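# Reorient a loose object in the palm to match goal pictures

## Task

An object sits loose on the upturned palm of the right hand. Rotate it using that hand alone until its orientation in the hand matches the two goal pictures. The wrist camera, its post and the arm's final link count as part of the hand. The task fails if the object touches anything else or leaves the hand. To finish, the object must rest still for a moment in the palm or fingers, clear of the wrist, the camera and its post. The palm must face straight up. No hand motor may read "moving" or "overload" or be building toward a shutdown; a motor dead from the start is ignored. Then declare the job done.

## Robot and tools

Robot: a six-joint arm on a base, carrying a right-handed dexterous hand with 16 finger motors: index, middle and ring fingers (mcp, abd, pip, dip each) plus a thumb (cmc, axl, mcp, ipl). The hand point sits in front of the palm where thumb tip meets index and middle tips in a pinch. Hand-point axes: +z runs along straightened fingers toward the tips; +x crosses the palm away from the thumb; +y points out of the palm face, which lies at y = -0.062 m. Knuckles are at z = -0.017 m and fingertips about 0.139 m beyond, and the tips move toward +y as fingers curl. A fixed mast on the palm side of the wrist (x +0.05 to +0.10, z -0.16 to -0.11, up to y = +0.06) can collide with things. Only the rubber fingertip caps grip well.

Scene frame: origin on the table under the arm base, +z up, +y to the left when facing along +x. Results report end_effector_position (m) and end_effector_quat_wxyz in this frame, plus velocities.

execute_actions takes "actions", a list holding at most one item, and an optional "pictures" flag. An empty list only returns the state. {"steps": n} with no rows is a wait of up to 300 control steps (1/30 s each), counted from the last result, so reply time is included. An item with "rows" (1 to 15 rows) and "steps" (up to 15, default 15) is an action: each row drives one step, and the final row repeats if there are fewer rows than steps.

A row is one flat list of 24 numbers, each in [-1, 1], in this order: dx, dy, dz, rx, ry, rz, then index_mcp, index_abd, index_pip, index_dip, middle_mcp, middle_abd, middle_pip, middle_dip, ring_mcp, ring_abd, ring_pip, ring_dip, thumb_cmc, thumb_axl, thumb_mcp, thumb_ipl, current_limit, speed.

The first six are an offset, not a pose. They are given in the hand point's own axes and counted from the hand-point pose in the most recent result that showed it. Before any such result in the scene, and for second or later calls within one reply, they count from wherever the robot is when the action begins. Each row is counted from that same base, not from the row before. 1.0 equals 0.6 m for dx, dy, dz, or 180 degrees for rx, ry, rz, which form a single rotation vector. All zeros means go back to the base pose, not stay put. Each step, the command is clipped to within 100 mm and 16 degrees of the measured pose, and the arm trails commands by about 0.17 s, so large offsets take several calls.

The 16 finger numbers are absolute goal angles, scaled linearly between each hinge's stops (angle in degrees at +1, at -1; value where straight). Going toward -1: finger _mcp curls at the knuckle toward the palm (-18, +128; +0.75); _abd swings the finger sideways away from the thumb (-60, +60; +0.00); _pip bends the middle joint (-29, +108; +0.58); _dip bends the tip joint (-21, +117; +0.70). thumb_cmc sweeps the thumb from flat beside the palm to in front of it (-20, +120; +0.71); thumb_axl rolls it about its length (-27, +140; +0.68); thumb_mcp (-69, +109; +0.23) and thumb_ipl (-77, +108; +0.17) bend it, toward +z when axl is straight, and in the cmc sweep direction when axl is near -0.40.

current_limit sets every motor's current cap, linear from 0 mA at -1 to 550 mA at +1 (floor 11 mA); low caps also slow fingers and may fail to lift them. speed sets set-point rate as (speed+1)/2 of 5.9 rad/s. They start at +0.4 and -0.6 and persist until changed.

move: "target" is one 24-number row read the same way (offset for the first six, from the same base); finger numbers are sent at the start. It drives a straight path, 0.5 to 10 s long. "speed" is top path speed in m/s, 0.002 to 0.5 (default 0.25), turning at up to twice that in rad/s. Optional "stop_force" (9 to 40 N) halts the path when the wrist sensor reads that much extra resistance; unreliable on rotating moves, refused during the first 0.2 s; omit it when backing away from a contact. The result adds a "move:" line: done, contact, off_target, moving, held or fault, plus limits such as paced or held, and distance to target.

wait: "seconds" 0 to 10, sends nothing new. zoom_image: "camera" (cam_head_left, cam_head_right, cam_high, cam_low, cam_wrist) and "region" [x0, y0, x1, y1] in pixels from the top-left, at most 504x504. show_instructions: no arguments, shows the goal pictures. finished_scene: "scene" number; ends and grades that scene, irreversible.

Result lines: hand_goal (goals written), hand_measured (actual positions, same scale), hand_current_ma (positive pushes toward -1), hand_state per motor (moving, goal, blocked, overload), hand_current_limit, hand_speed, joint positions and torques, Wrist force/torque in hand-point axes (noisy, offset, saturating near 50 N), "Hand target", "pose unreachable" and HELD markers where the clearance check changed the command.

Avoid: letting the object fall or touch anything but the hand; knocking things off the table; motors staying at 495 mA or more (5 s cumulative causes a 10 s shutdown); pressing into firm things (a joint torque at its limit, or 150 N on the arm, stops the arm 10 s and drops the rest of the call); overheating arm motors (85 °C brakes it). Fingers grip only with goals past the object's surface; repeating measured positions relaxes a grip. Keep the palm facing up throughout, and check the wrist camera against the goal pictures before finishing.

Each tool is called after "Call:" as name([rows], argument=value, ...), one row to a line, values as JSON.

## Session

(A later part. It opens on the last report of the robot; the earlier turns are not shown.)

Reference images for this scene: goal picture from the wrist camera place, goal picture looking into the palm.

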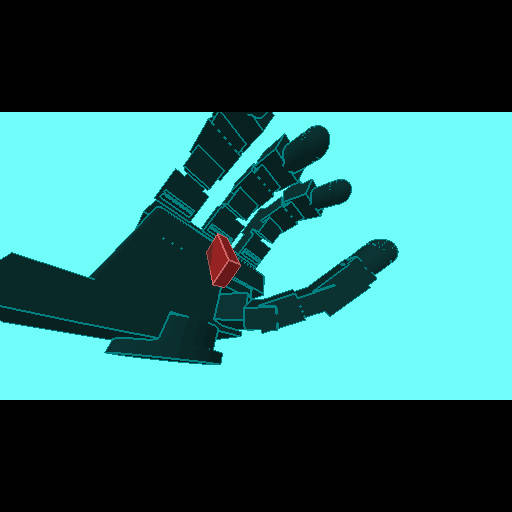

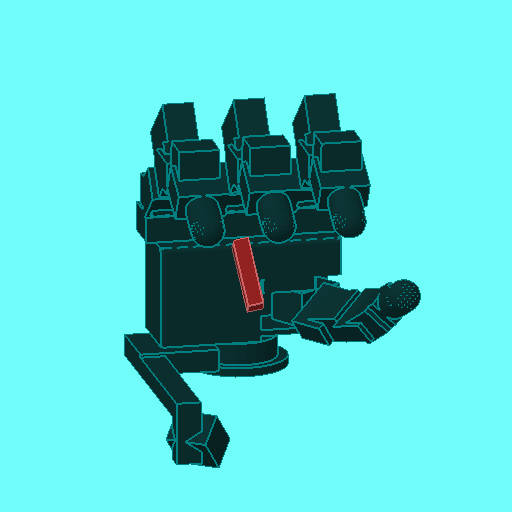

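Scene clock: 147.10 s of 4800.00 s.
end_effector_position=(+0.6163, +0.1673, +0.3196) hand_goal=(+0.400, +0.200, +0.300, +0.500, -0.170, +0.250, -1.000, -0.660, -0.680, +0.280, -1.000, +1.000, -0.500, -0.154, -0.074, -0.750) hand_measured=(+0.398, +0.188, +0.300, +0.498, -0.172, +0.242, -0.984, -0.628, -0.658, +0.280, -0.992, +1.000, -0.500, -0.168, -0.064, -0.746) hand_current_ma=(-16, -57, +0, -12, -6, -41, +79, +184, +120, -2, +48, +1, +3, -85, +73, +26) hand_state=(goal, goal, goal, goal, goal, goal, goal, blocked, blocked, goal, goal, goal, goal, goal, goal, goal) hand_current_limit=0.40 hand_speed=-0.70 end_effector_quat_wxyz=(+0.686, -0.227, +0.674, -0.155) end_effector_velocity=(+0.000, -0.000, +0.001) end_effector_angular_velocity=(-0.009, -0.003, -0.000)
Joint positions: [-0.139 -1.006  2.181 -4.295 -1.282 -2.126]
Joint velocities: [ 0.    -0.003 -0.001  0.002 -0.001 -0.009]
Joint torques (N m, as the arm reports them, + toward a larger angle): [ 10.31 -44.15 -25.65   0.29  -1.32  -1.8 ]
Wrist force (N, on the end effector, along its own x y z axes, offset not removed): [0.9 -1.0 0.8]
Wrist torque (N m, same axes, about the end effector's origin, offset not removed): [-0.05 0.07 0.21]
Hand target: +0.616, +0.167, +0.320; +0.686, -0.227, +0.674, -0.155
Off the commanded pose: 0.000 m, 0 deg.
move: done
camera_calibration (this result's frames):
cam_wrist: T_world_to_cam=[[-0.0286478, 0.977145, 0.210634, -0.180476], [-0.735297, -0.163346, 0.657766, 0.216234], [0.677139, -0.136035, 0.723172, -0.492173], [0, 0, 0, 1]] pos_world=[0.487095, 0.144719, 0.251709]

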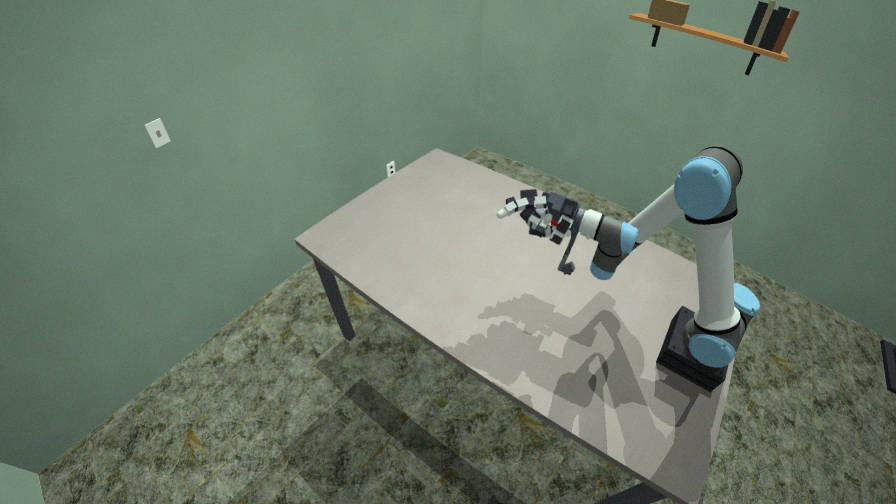

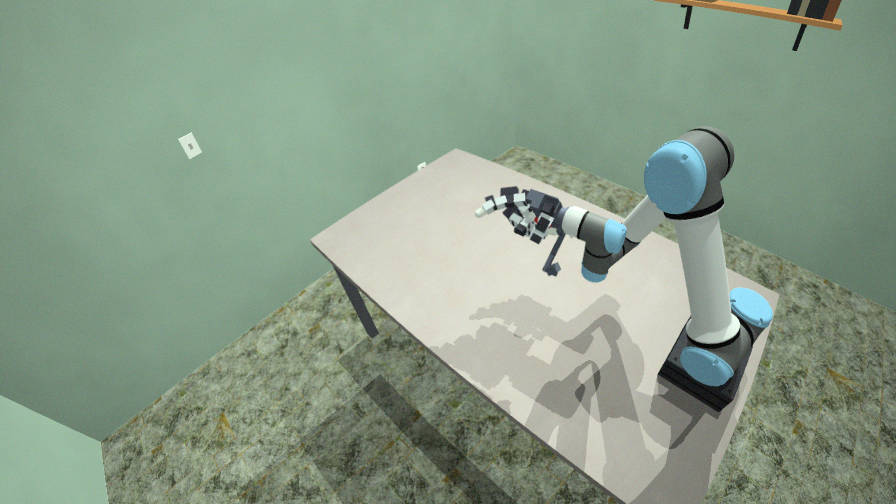

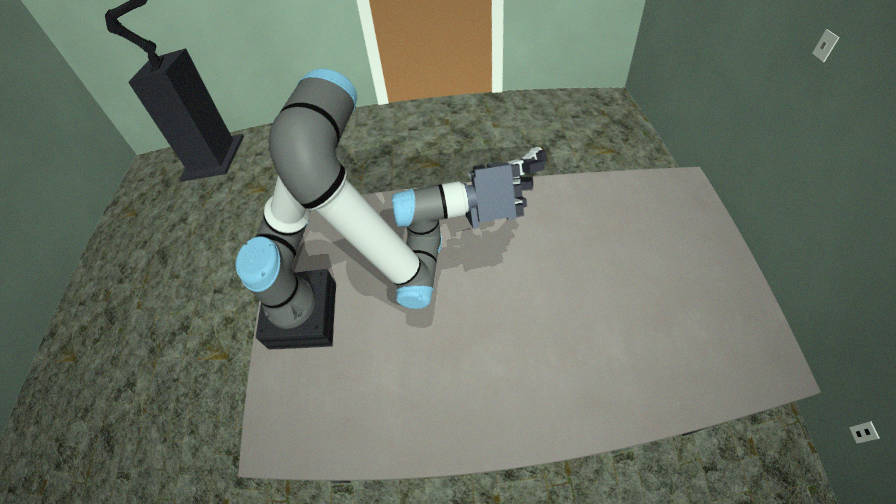

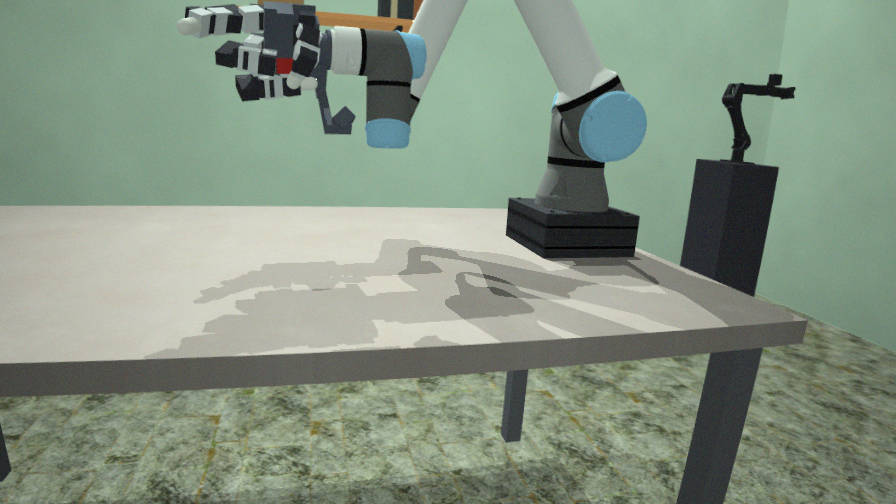

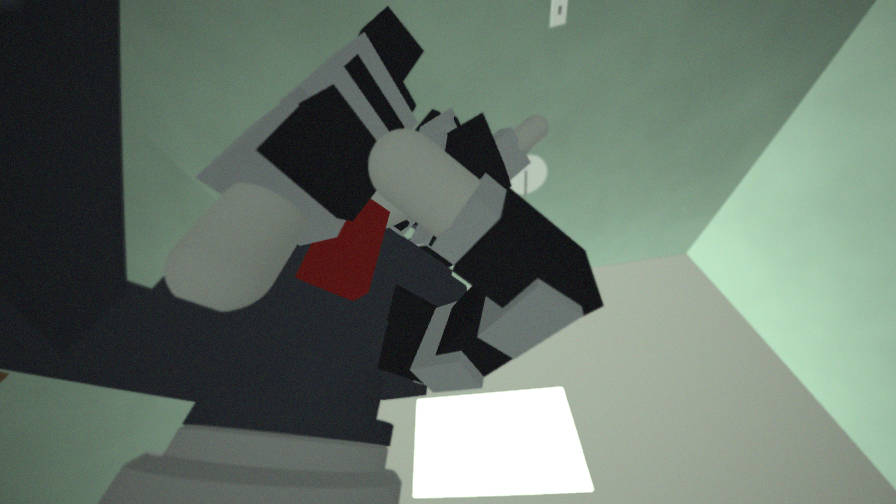

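Call:
move(target=[0,0,0,0,0,-0.025, 0.4,0.2,0.3,0.5, -0.17,0.25,-1,-0.63, -0.68,0.31,-1,1, -0.5,-0.165,-0.065,-0.75, 0.4,-0.8], speed=0.05)

Call:
zoom_image(camera="cam_wrist", region=[230, 100, 530, 350])

Scene clock: 152.17 s of 4800.00 s.
end_effector_position=(+0.6163, +0.1673, +0.3196) hand_goal=(+0.400, +0.200, +0.300, +0.500, -0.170, +0.250, -1.000, -0.630, -0.680, +0.310, -1.000, +1.000, -0.500, -0.164, -0.064, -0.750) hand_measured=(+0.396, +0.188, +0.300, +0.498, -0.172, +0.242, -0.984, -0.624, -0.658, +0.298, -0.992, +1.000, -0.500, -0.168, -0.062, -0.746) hand_current_ma=(-19, -57, +0, -12, -6, -40, +79, +38, +120, -53, +48, +1, -4, -27, +15, +26) hand_state=(goal, goal, goal, goal, goal, goal, goal, goal, blocked, goal, goal, goal, goal, goal, goal, goal) hand_current_limit=0.40 hand_speed=-0.80 end_effector_quat_wxyz=(+0.679, -0.253, +0.665, -0.181) end_effector_velocity=(-0.000, -0.000, +0.000) end_effector_angular_velocity=(-0.008, -0.000, -0.001)
Joint positions: [-0.134 -1.023  2.18  -4.277 -1.287 -2.203]
Joint velocities: [ 0.001 -0.002  0.     0.002 -0.001 -0.008]
Joint torques (N m, as the arm reports them, + toward a larger angle): [ 10.8  -45.41 -25.83   0.15  -1.57  -1.57]
Wrist force (N, on the end effector, along its own x y z axes, offset not removed): [-0.4 1.6 0.8]
Wrist torque (N m, same axes, about the end effector's origin, offset not removed): [0.25 0.12 0.29]
Hand target: +0.616, +0.167, +0.320; +0.679, -0.253, +0.665, -0.182
Off the commanded pose: 0.000 m, 0 deg.
After step 90, 1.03 s passed at rest.
move: done
camera_calibration (this result's frames):
cam_wrist: T_world_to_cam=[[-0.0309424, 0.990483, 0.134114, -0.156828], [-0.740475, -0.112843, 0.662543, 0.209441], [0.671371, -0.0788076, 0.736919, -0.502583], [0, 0, 0, 1]] pos_world=[0.487654, 0.139362, 0.252632]

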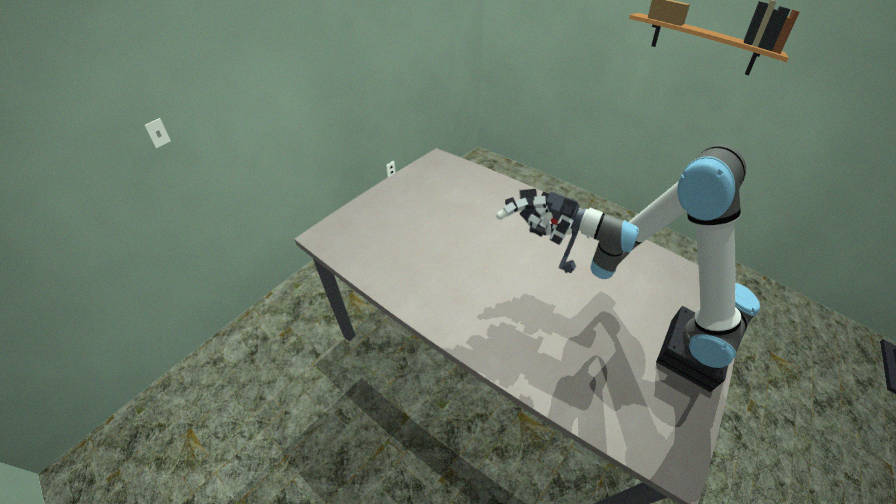

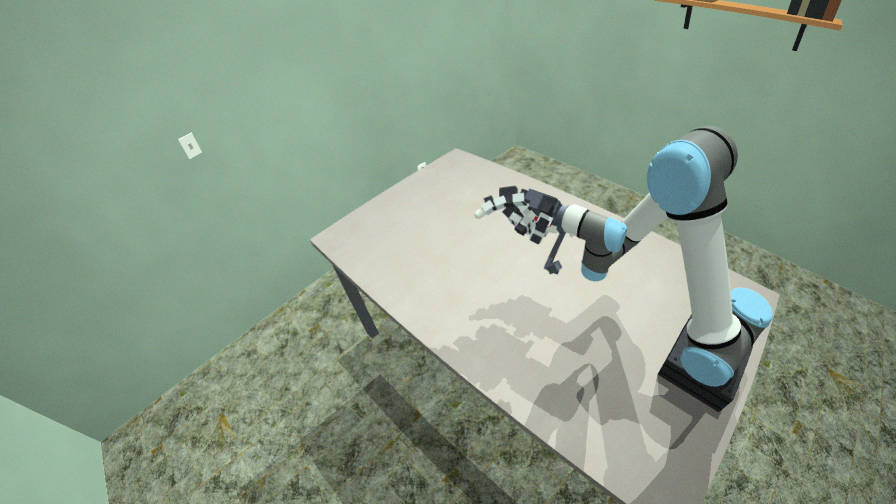

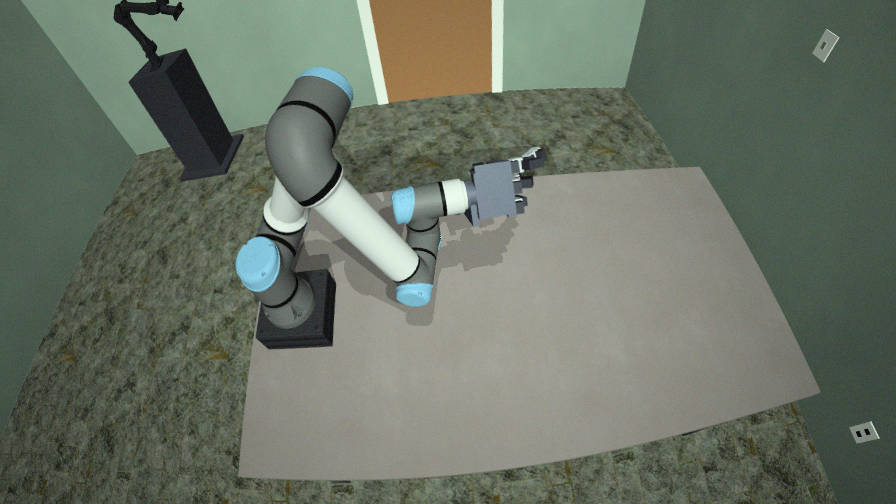

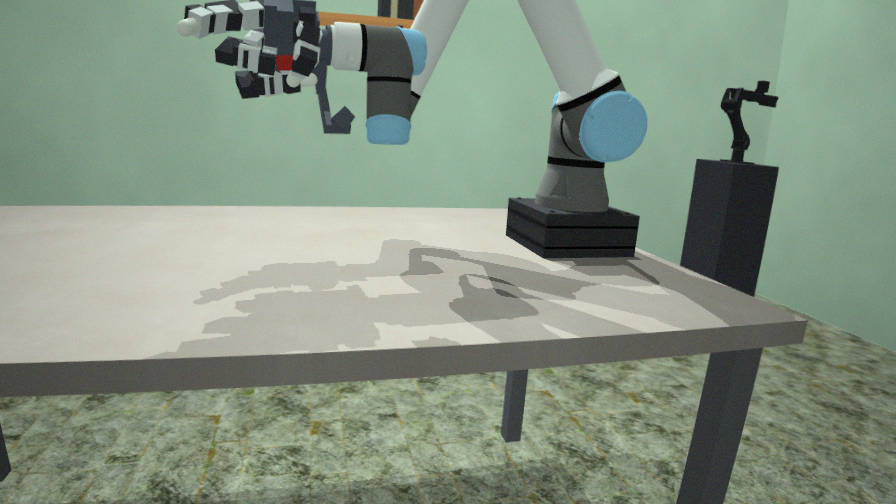

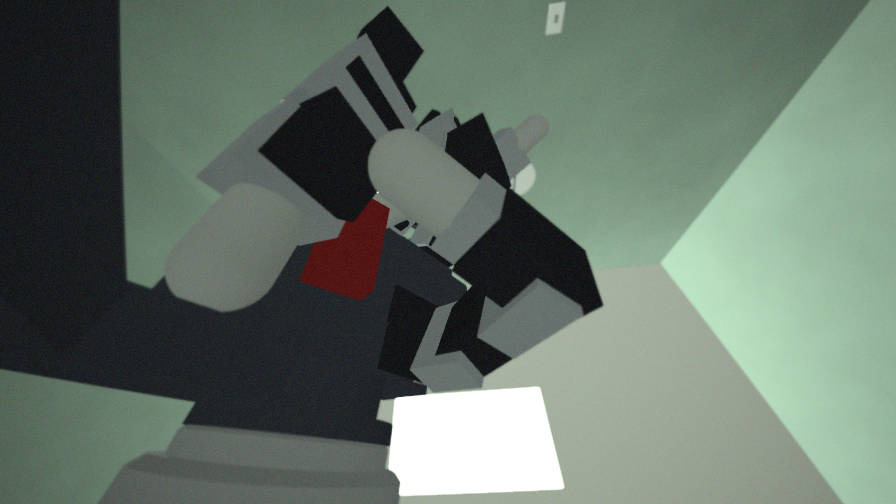

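Region (230, 100, 530, 350) of cam_wrist's 896x504 image, scaled by 1.680, with more detail than that image has.

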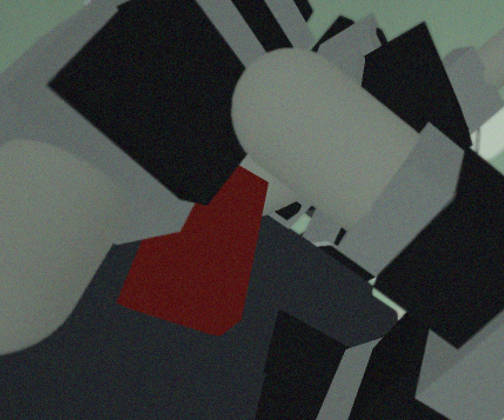

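Call:
move(target=[0,0,0,0,0,0, 0.4,0.2,0.3,0.5, -0.08,0.25,-1,-0.68, -0.68,0.31,-1,1, -0.5,-0.165,-0.065,-0.75, 0.4,-0.85], speed=0.05)

Call:
zoom_image(camera="cam_wrist", region=[230, 100, 530, 350])

Call:
zoom_image(camera="cam_low", region=[220, 0, 370, 120])

Scene clock: 155.60 s of 4800.00 s.
end_effector_position=(+0.6163, +0.1674, +0.3196) hand_goal=(+0.400, +0.200, +0.300, +0.500, -0.080, +0.250, -1.000, -0.680, -0.680, +0.310, -1.000, +1.000, -0.500, -0.164, -0.064, -0.750) hand_measured=(+0.396, +0.188, +0.300, +0.498, -0.092, +0.244, -0.978, -0.640, -0.658, +0.300, -0.992, +1.000, -0.502, -0.168, -0.062, -0.746) hand_current_ma=(-20, -56, +0, -12, -60, -29, +113, +233, +120, -44, +48, +1, -6, -26, +15, +26) hand_state=(goal, goal, goal, goal, goal, goal, blocked, blocked, blocked, goal, goal, goal, goal, goal, goal, goal) hand_current_limit=0.40 hand_speed=-0.85 end_effector_quat_wxyz=(+0.679, -0.253, +0.665, -0.181) end_effector_velocity=(-0.001, +0.001, -0.000) end_effector_angular_velocity=(+0.000, +0.001, +0.001)
Joint positions: [-0.134 -1.023  2.18  -4.277 -1.287 -2.203]
Joint velocities: [ 0.    -0.     0.001  0.     0.001  0.   ]
Joint torques (N m, as the arm reports them, + toward a larger angle): [  0.92 -29.88 -24.62  -4.57   1.43   2.18]
Wrist force (N, on the end effector, along its own x y z axes, offset not removed): [0.9 1.8 -0.1]
Wrist torque (N m, same axes, about the end effector's origin, offset not removed): [0.34 -0.12 0.31]
Hand target: +0.616, +0.167, +0.320; +0.679, -0.253, +0.665, -0.181
Off the commanded pose: 0.000 m, 0 deg.
move: done
camera_calibration (this result's frames):
cam_wrist: T_world_to_cam=[[-0.0309406, 0.990482, 0.13412, -0.156854], [-0.740402, -0.112854, 0.662623, 0.20938], [0.671452, -0.0788008, 0.736847, -0.50261], [0, 0, 0, 1]] pos_world=[0.48765, 0.139384, 0.252644]

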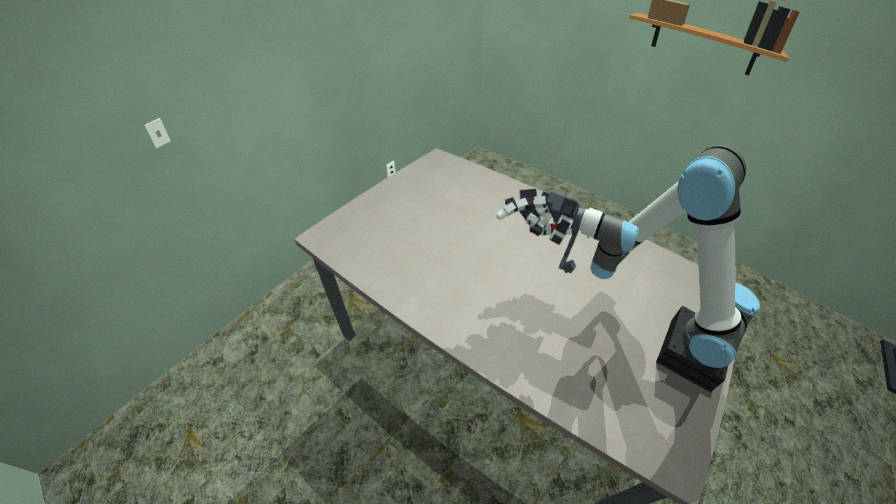

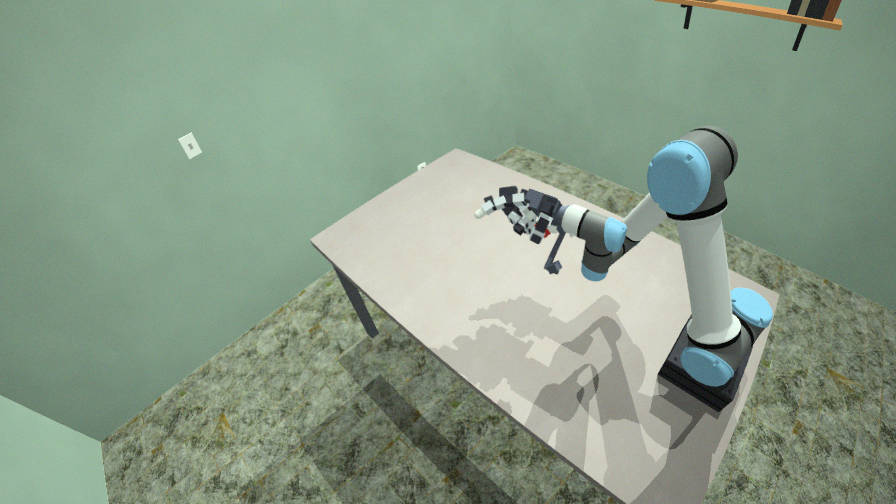

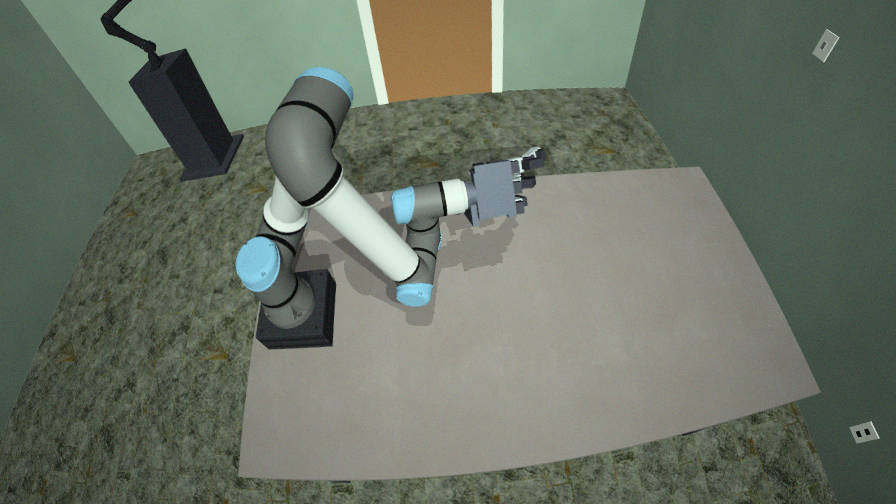

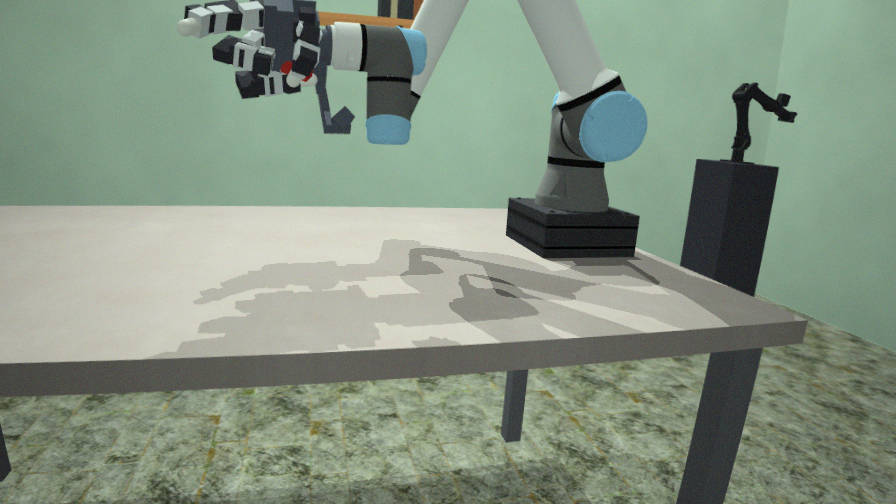

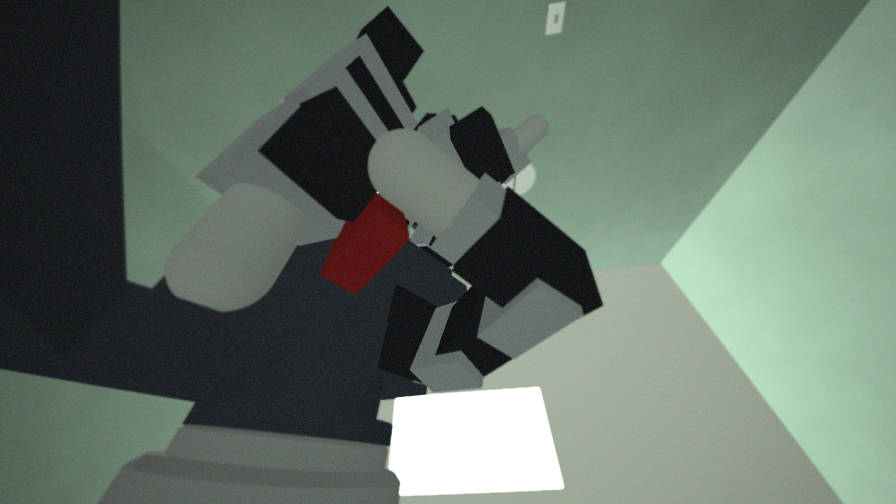

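Region (230, 100, 530, 350) of cam_wrist's 896x504 image, scaled by 1.680, with more detail than that image has.

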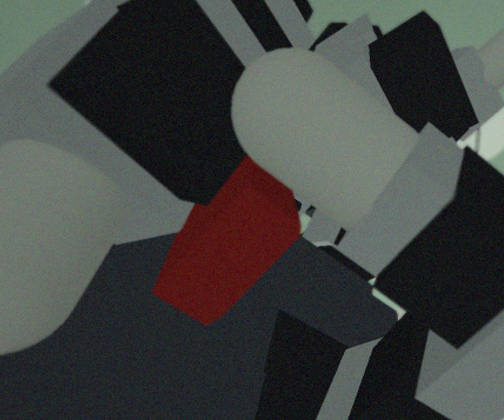

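Region (220, 0, 370, 120) of cam_low's 896x504 image, scaled by 3.360, with more detail than that image has; it fills the top 403 rows of this view, and the rest is white.

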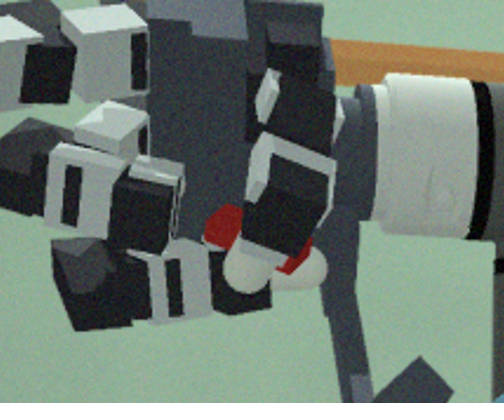

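Call:
move(target=[0,0,0,-0.01,0.04,0.21, 0.4,0.2,0.3,0.5, -0.14,0.25,-1,-0.63, -0.68,0.25,-1,1, -0.5,-0.165,-0.065,-0.75, 0.4,-0.9], speed=0.12)

Call:
zoom_image(camera="cam_wrist", region=[230, 100, 530, 350])

Call:
zoom_image(camera="cam_low", region=[220, 20, 370, 140])

Scene clock: 167.47 s of 4800.00 s.
end_effector_position=(+0.6163, +0.1674, +0.3196) hand_goal=(+0.400, +0.200, +0.300, +0.500, -0.140, +0.250, -1.000, -0.630, -0.680, +0.250, -1.000, +1.000, -0.500, -0.164, -0.064, -0.750) hand_measured=(+0.398, +0.188, +0.300, +0.498, -0.138, +0.246, -0.980, -0.630, -0.658, +0.262, -0.992, +1.000, -0.502, -0.168, -0.060, -0.744) hand_current_ma=(-8, -56, +0, -12, +15, -15, +105, -3, +120, +55, +48, +1, -6, -27, +23, +36) hand_state=(goal, goal, goal, goal, goal, goal, blocked, goal, blocked, goal, goal, goal, goal, goal, goal, goal) hand_current_limit=0.40 hand_speed=-0.90 end_effector_quat_wxyz=(+0.655, -0.023, +0.754, +0.043) end_effector_velocity=(+0.001, -0.000, +0.001) end_effector_angular_velocity=(+0.006, -0.001, -0.001)
Joint positions: [-0.137 -0.967  2.221 -4.243 -1.294 -1.58 ]
Joint velocities: [ 0.     0.001 -0.002 -0.001  0.     0.007]
Joint torques (N m, as the arm reports them, + toward a larger angle): [ 10.28 -32.44   4.87   0.05   1.47   2.42]
Wrist force (N, on the end effector, along its own x y z axes, offset not removed): [-3.0 1.6 -4.6]
Wrist torque (N m, same axes, about the end effector's origin, offset not removed): [0.48 0.49 -0.22]
Hand target: +0.616, +0.167, +0.320; +0.655, -0.023, +0.754, +0.043
Off the commanded pose: 0.000 m, 0 deg.
After step 90, 5.70 s passed at rest.
move: done
camera_calibration (this result's frames):
cam_wrist: T_world_to_cam=[[0.0991491, 0.711202, 0.69596, -0.369901], [-0.635567, -0.492892, 0.594232, 0.230271], [0.765652, -0.501247, 0.403147, -0.383298], [0, 0, 0, 1]] pos_world=[0.476501, 0.184446, 0.275128]

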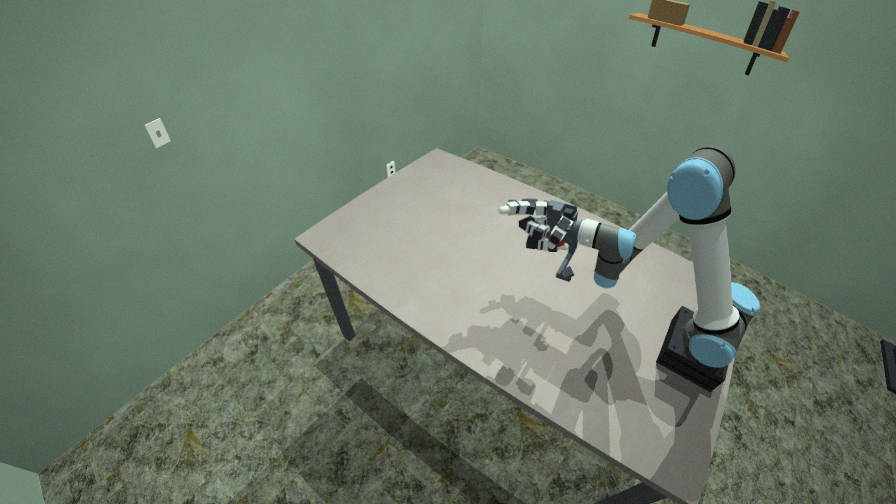

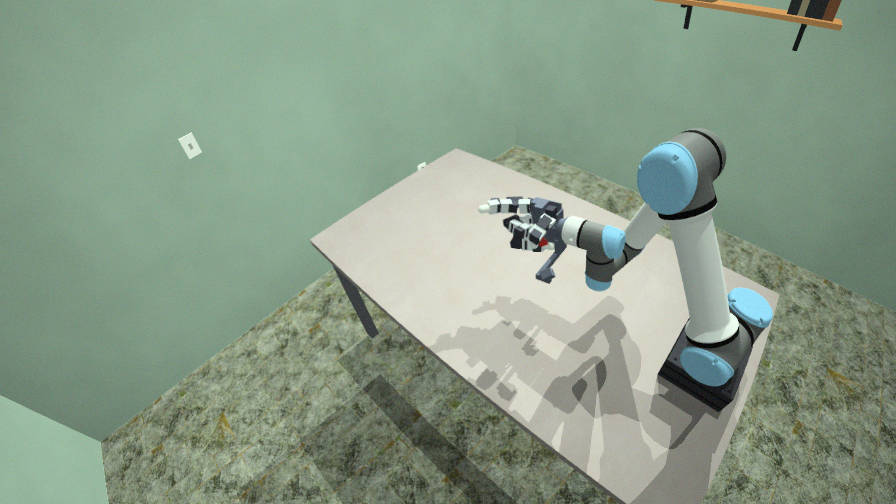

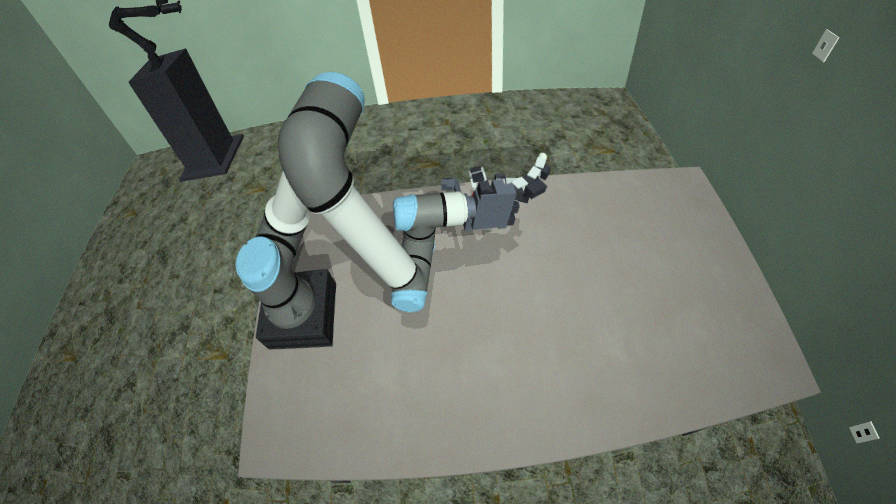

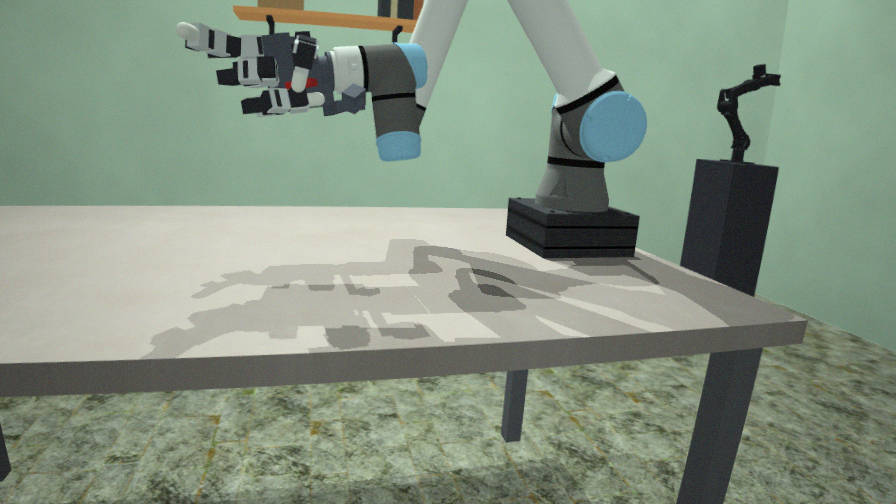

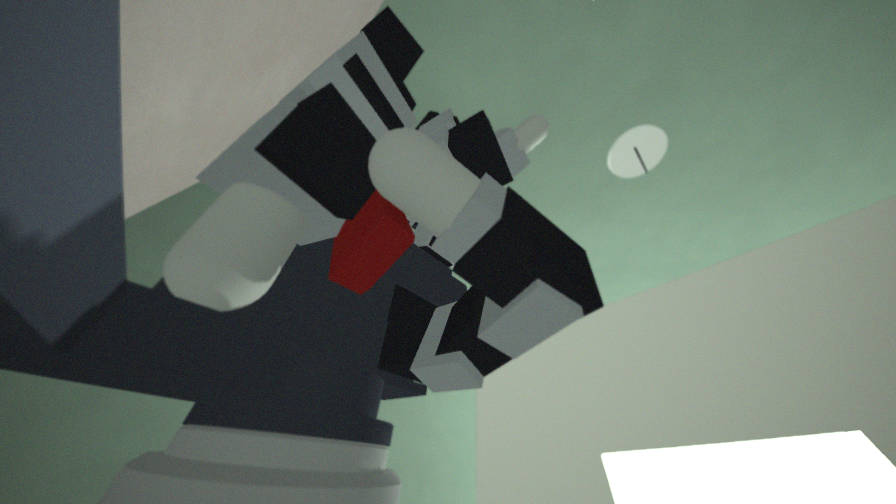

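Region (230, 100, 530, 350) of cam_wrist's 896x504 image, scaled by 1.680, with more detail than that image has.

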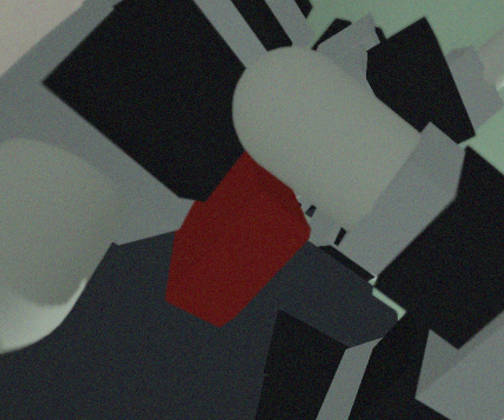

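Region (220, 20, 370, 140) of cam_low's 896x504 image, scaled by 3.360, with more detail than that image has; it fills the top 403 rows of this view, and the rest is white.

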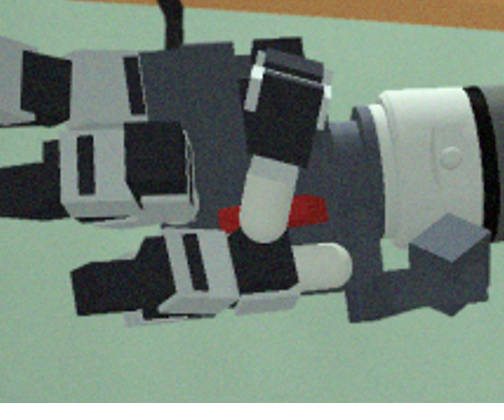

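Call:
execute_actions(actions=[])

Call:
show_instructions()

Scene clock: 180.97 s of 4800.00 s.
end_effector_position=(+0.6163, +0.1674, +0.3196) hand_goal=(+0.400, +0.200, +0.300, +0.500, -0.140, +0.250, -1.000, -0.630, -0.680, +0.250, -1.000, +1.000, -0.500, -0.164, -0.064, -0.750) hand_measured=(+0.398, +0.188, +0.300, +0.498, -0.138, +0.246, -0.980, -0.630, -0.658, +0.262, -0.992, +1.000, -0.502, -0.168, -0.060, -0.744) hand_current_ma=(-8, -56, +0, -12, +15, -15, +105, -3, +120, +55, +48, +1, -6, -27, +23, +36) hand_state=(goal, goal, goal, goal, goal, goal, blocked, goal, blocked, goal, goal, goal, goal, goal, goal, goal) hand_current_limit=0.40 hand_speed=-0.90 end_effector_quat_wxyz=(+0.655, -0.023, +0.754, +0.043) end_effector_velocity=(+0.000, -0.000, -0.001) end_effector_angular_velocity=(+0.000, +0.001, +0.000)
Joint positions: [-0.137 -0.967  2.221 -4.243 -1.294 -1.579]
Joint velocities: [-0.     0.001 -0.     0.     0.     0.   ]
Joint torques (N m, as the arm reports them, + toward a larger angle): [ 10.8  -31.05   4.52   0.01   1.43   2.16]
Wrist force (N, on the end effector, along its own x y z axes, offset not removed): [-1.2 3.5 -0.2]
Wrist torque (N m, same axes, about the end effector's origin, offset not removed): [0.61 0.31 0.04]
Hand target: +0.616, +0.167, +0.320; +0.655, -0.023, +0.754, +0.043
Off the commanded pose: 0.000 m, 0 deg.
Steps of this call (steps 1 to 90: nothing new was sent; then 10.50 s passed at rest). Readings (end_effector_position | what the end effector reports):
1: (+0.6163, +0.1674, +0.3196) | hand_goal=(+0.400, +0.200, +0.300, +0.500, -0.140, +0.250, -1.000, -0.630, -0.680, +0.250, -1.000, +1.000, -0.500, -0.164, -0.064, -0.750) hand_measured=(+0.398, +0.188, +0.300, +0.498, -0.138, +0.246, -0.980, -0.630, -0.658, +0.262, -0.992, +1.000, -0.502, -0.168, -0.060, -0.744) hand_current_ma=(-8, -56, +0, -12, +15, -15, +105, -3, +120, +55, +48, +1, -6, -27, +23, +36) hand_state=(goal, goal, goal, goal, goal, goal, blocked, goal, blocked, goal, goal, goal, goal, goal, goal, goal) hand_current_limit=0.40 hand_speed=-0.90
2: (+0.6163, +0.1674, +0.3196) | hand_goal=(+0.400, +0.200, +0.300, +0.500, -0.140, +0.250, -1.000, -0.630, -0.680, +0.250, -1.000, +1.000, -0.500, -0.164, -0.064, -0.750) hand_measured=(+0.398, +0.188, +0.300, +0.498, -0.138, +0.246, -0.980, -0.630, -0.658, +0.262, -0.992, +1.000, -0.502, -0.168, -0.060, -0.744) hand_current_ma=(-8, -56, +0, -12, +15, -15, +105, -3, +120, +55, +48, +1, -6, -27, +23, +36) hand_state=(goal, goal, goal, goal, goal, goal, blocked, goal, blocked, goal, goal, goal, goal, goal, goal, goal) hand_current_limit=0.40 hand_speed=-0.90
4: (+0.6163, +0.1674, +0.3196) | hand_goal=(+0.400, +0.200, +0.300, +0.500, -0.140, +0.250, -1.000, -0.630, -0.680, +0.250, -1.000, +1.000, -0.500, -0.164, -0.064, -0.750) hand_measured=(+0.398, +0.188, +0.300, +0.498, -0.138, +0.246, -0.980, -0.630, -0.658, +0.262, -0.992, +1.000, -0.502, -0.168, -0.060, -0.744) hand_current_ma=(-8, -56, +0, -12, +15, -15, +105, -3, +120, +55, +48, +1, -6, -27, +23, +36) hand_state=(goal, goal, goal, goal, goal, goal, blocked, goal, blocked, goal, goal, goal, goal, goal, goal, goal) hand_current_limit=0.40 hand_speed=-0.90
8: (+0.6163, +0.1674, +0.3196) | hand_goal=(+0.400, +0.200, +0.300, +0.500, -0.140, +0.250, -1.000, -0.630, -0.680, +0.250, -1.000, +1.000, -0.500, -0.164, -0.064, -0.750) hand_measured=(+0.398, +0.188, +0.300, +0.498, -0.138, +0.246, -0.980, -0.630, -0.658, +0.262, -0.992, +1.000, -0.502, -0.168, -0.060, -0.744) hand_current_ma=(-8, -56, +0, -12, +15, -15, +105, -3, +120, +55, +48, +1, -6, -27, +23, +36) hand_state=(goal, goal, goal, goal, goal, goal, blocked, goal, blocked, goal, goal, goal, goal, goal, goal, goal) hand_current_limit=0.40 hand_speed=-0.90
90: the state above
camera_calibration (this result's frames):
cam_wrist: T_world_to_cam=[[0.099281, 0.710822, 0.69633, -0.370038], [-0.635504, -0.493184, 0.594057, 0.230339], [0.765688, -0.501499, 0.402767, -0.383153], [0, 0, 0, 1]] pos_world=[0.476495, 0.18448, 0.275155]

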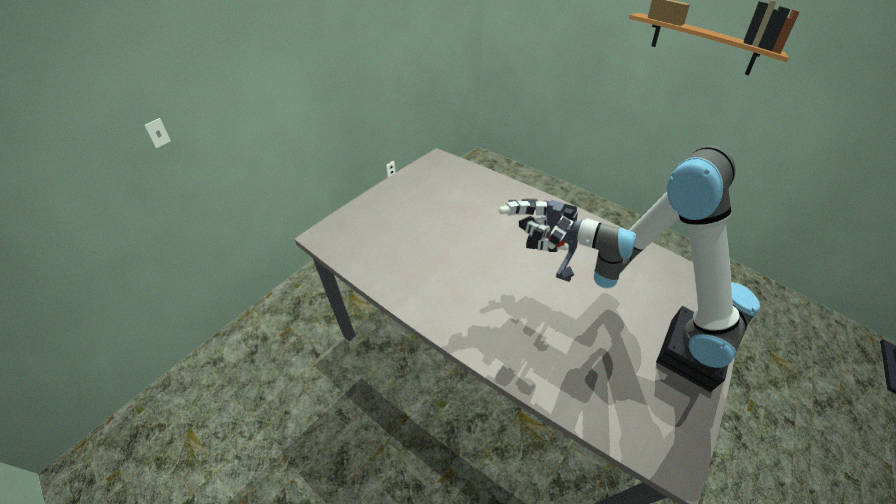

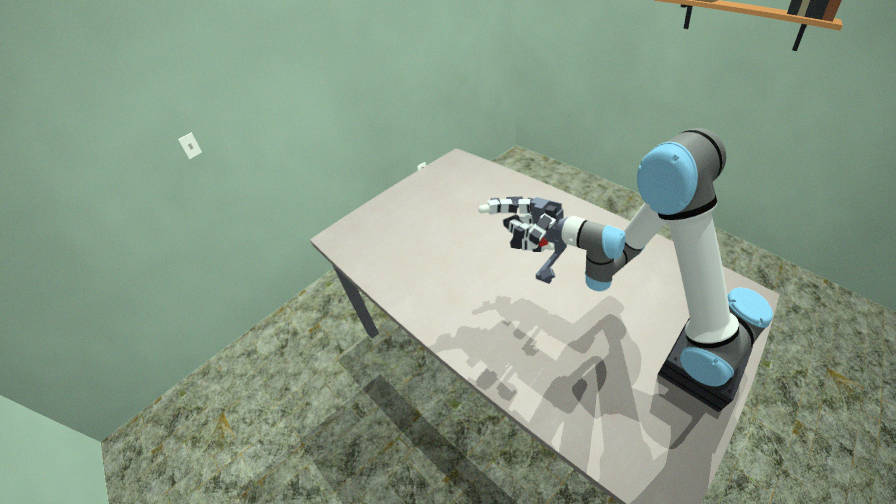

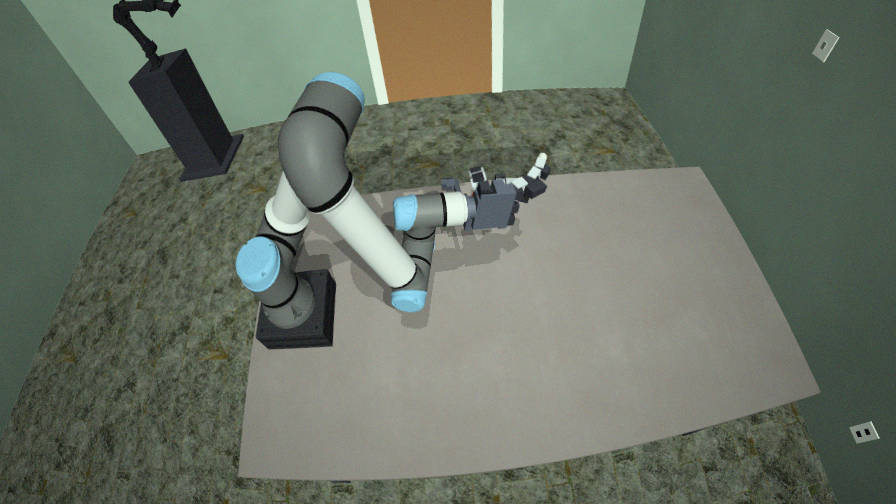

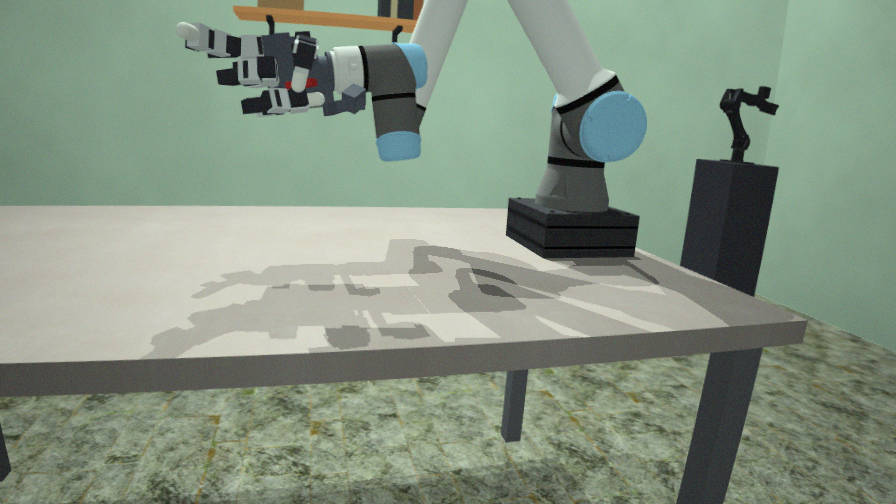

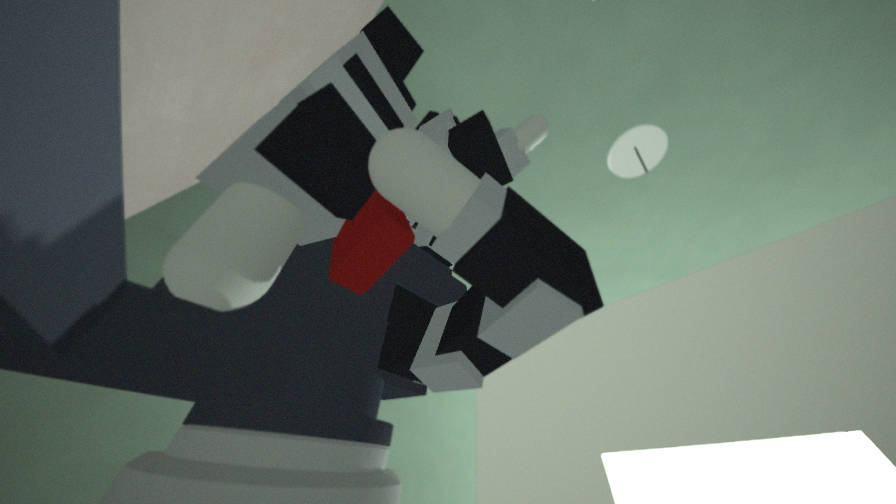

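Reference images for this scene: goal picture from the wrist camera place, goal picture looking into the palm.

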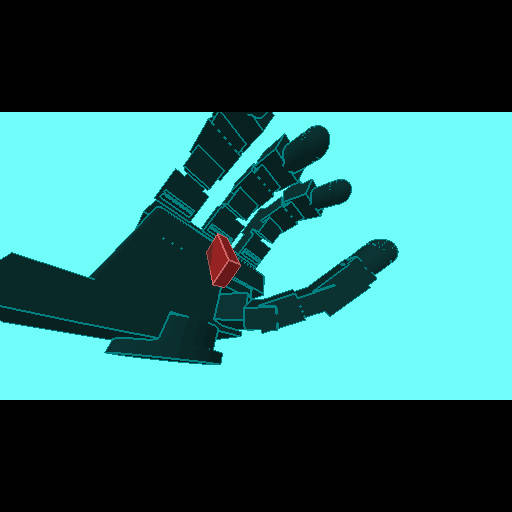

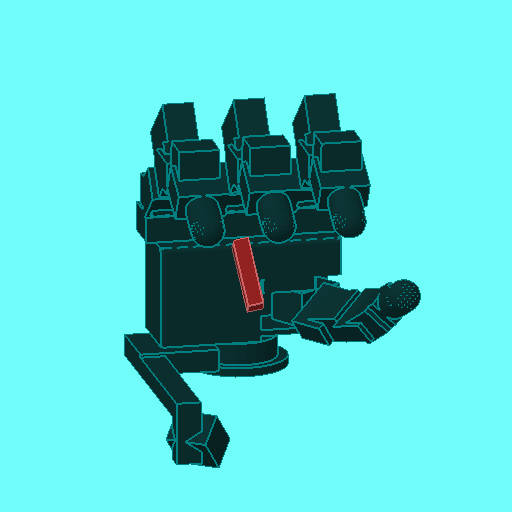

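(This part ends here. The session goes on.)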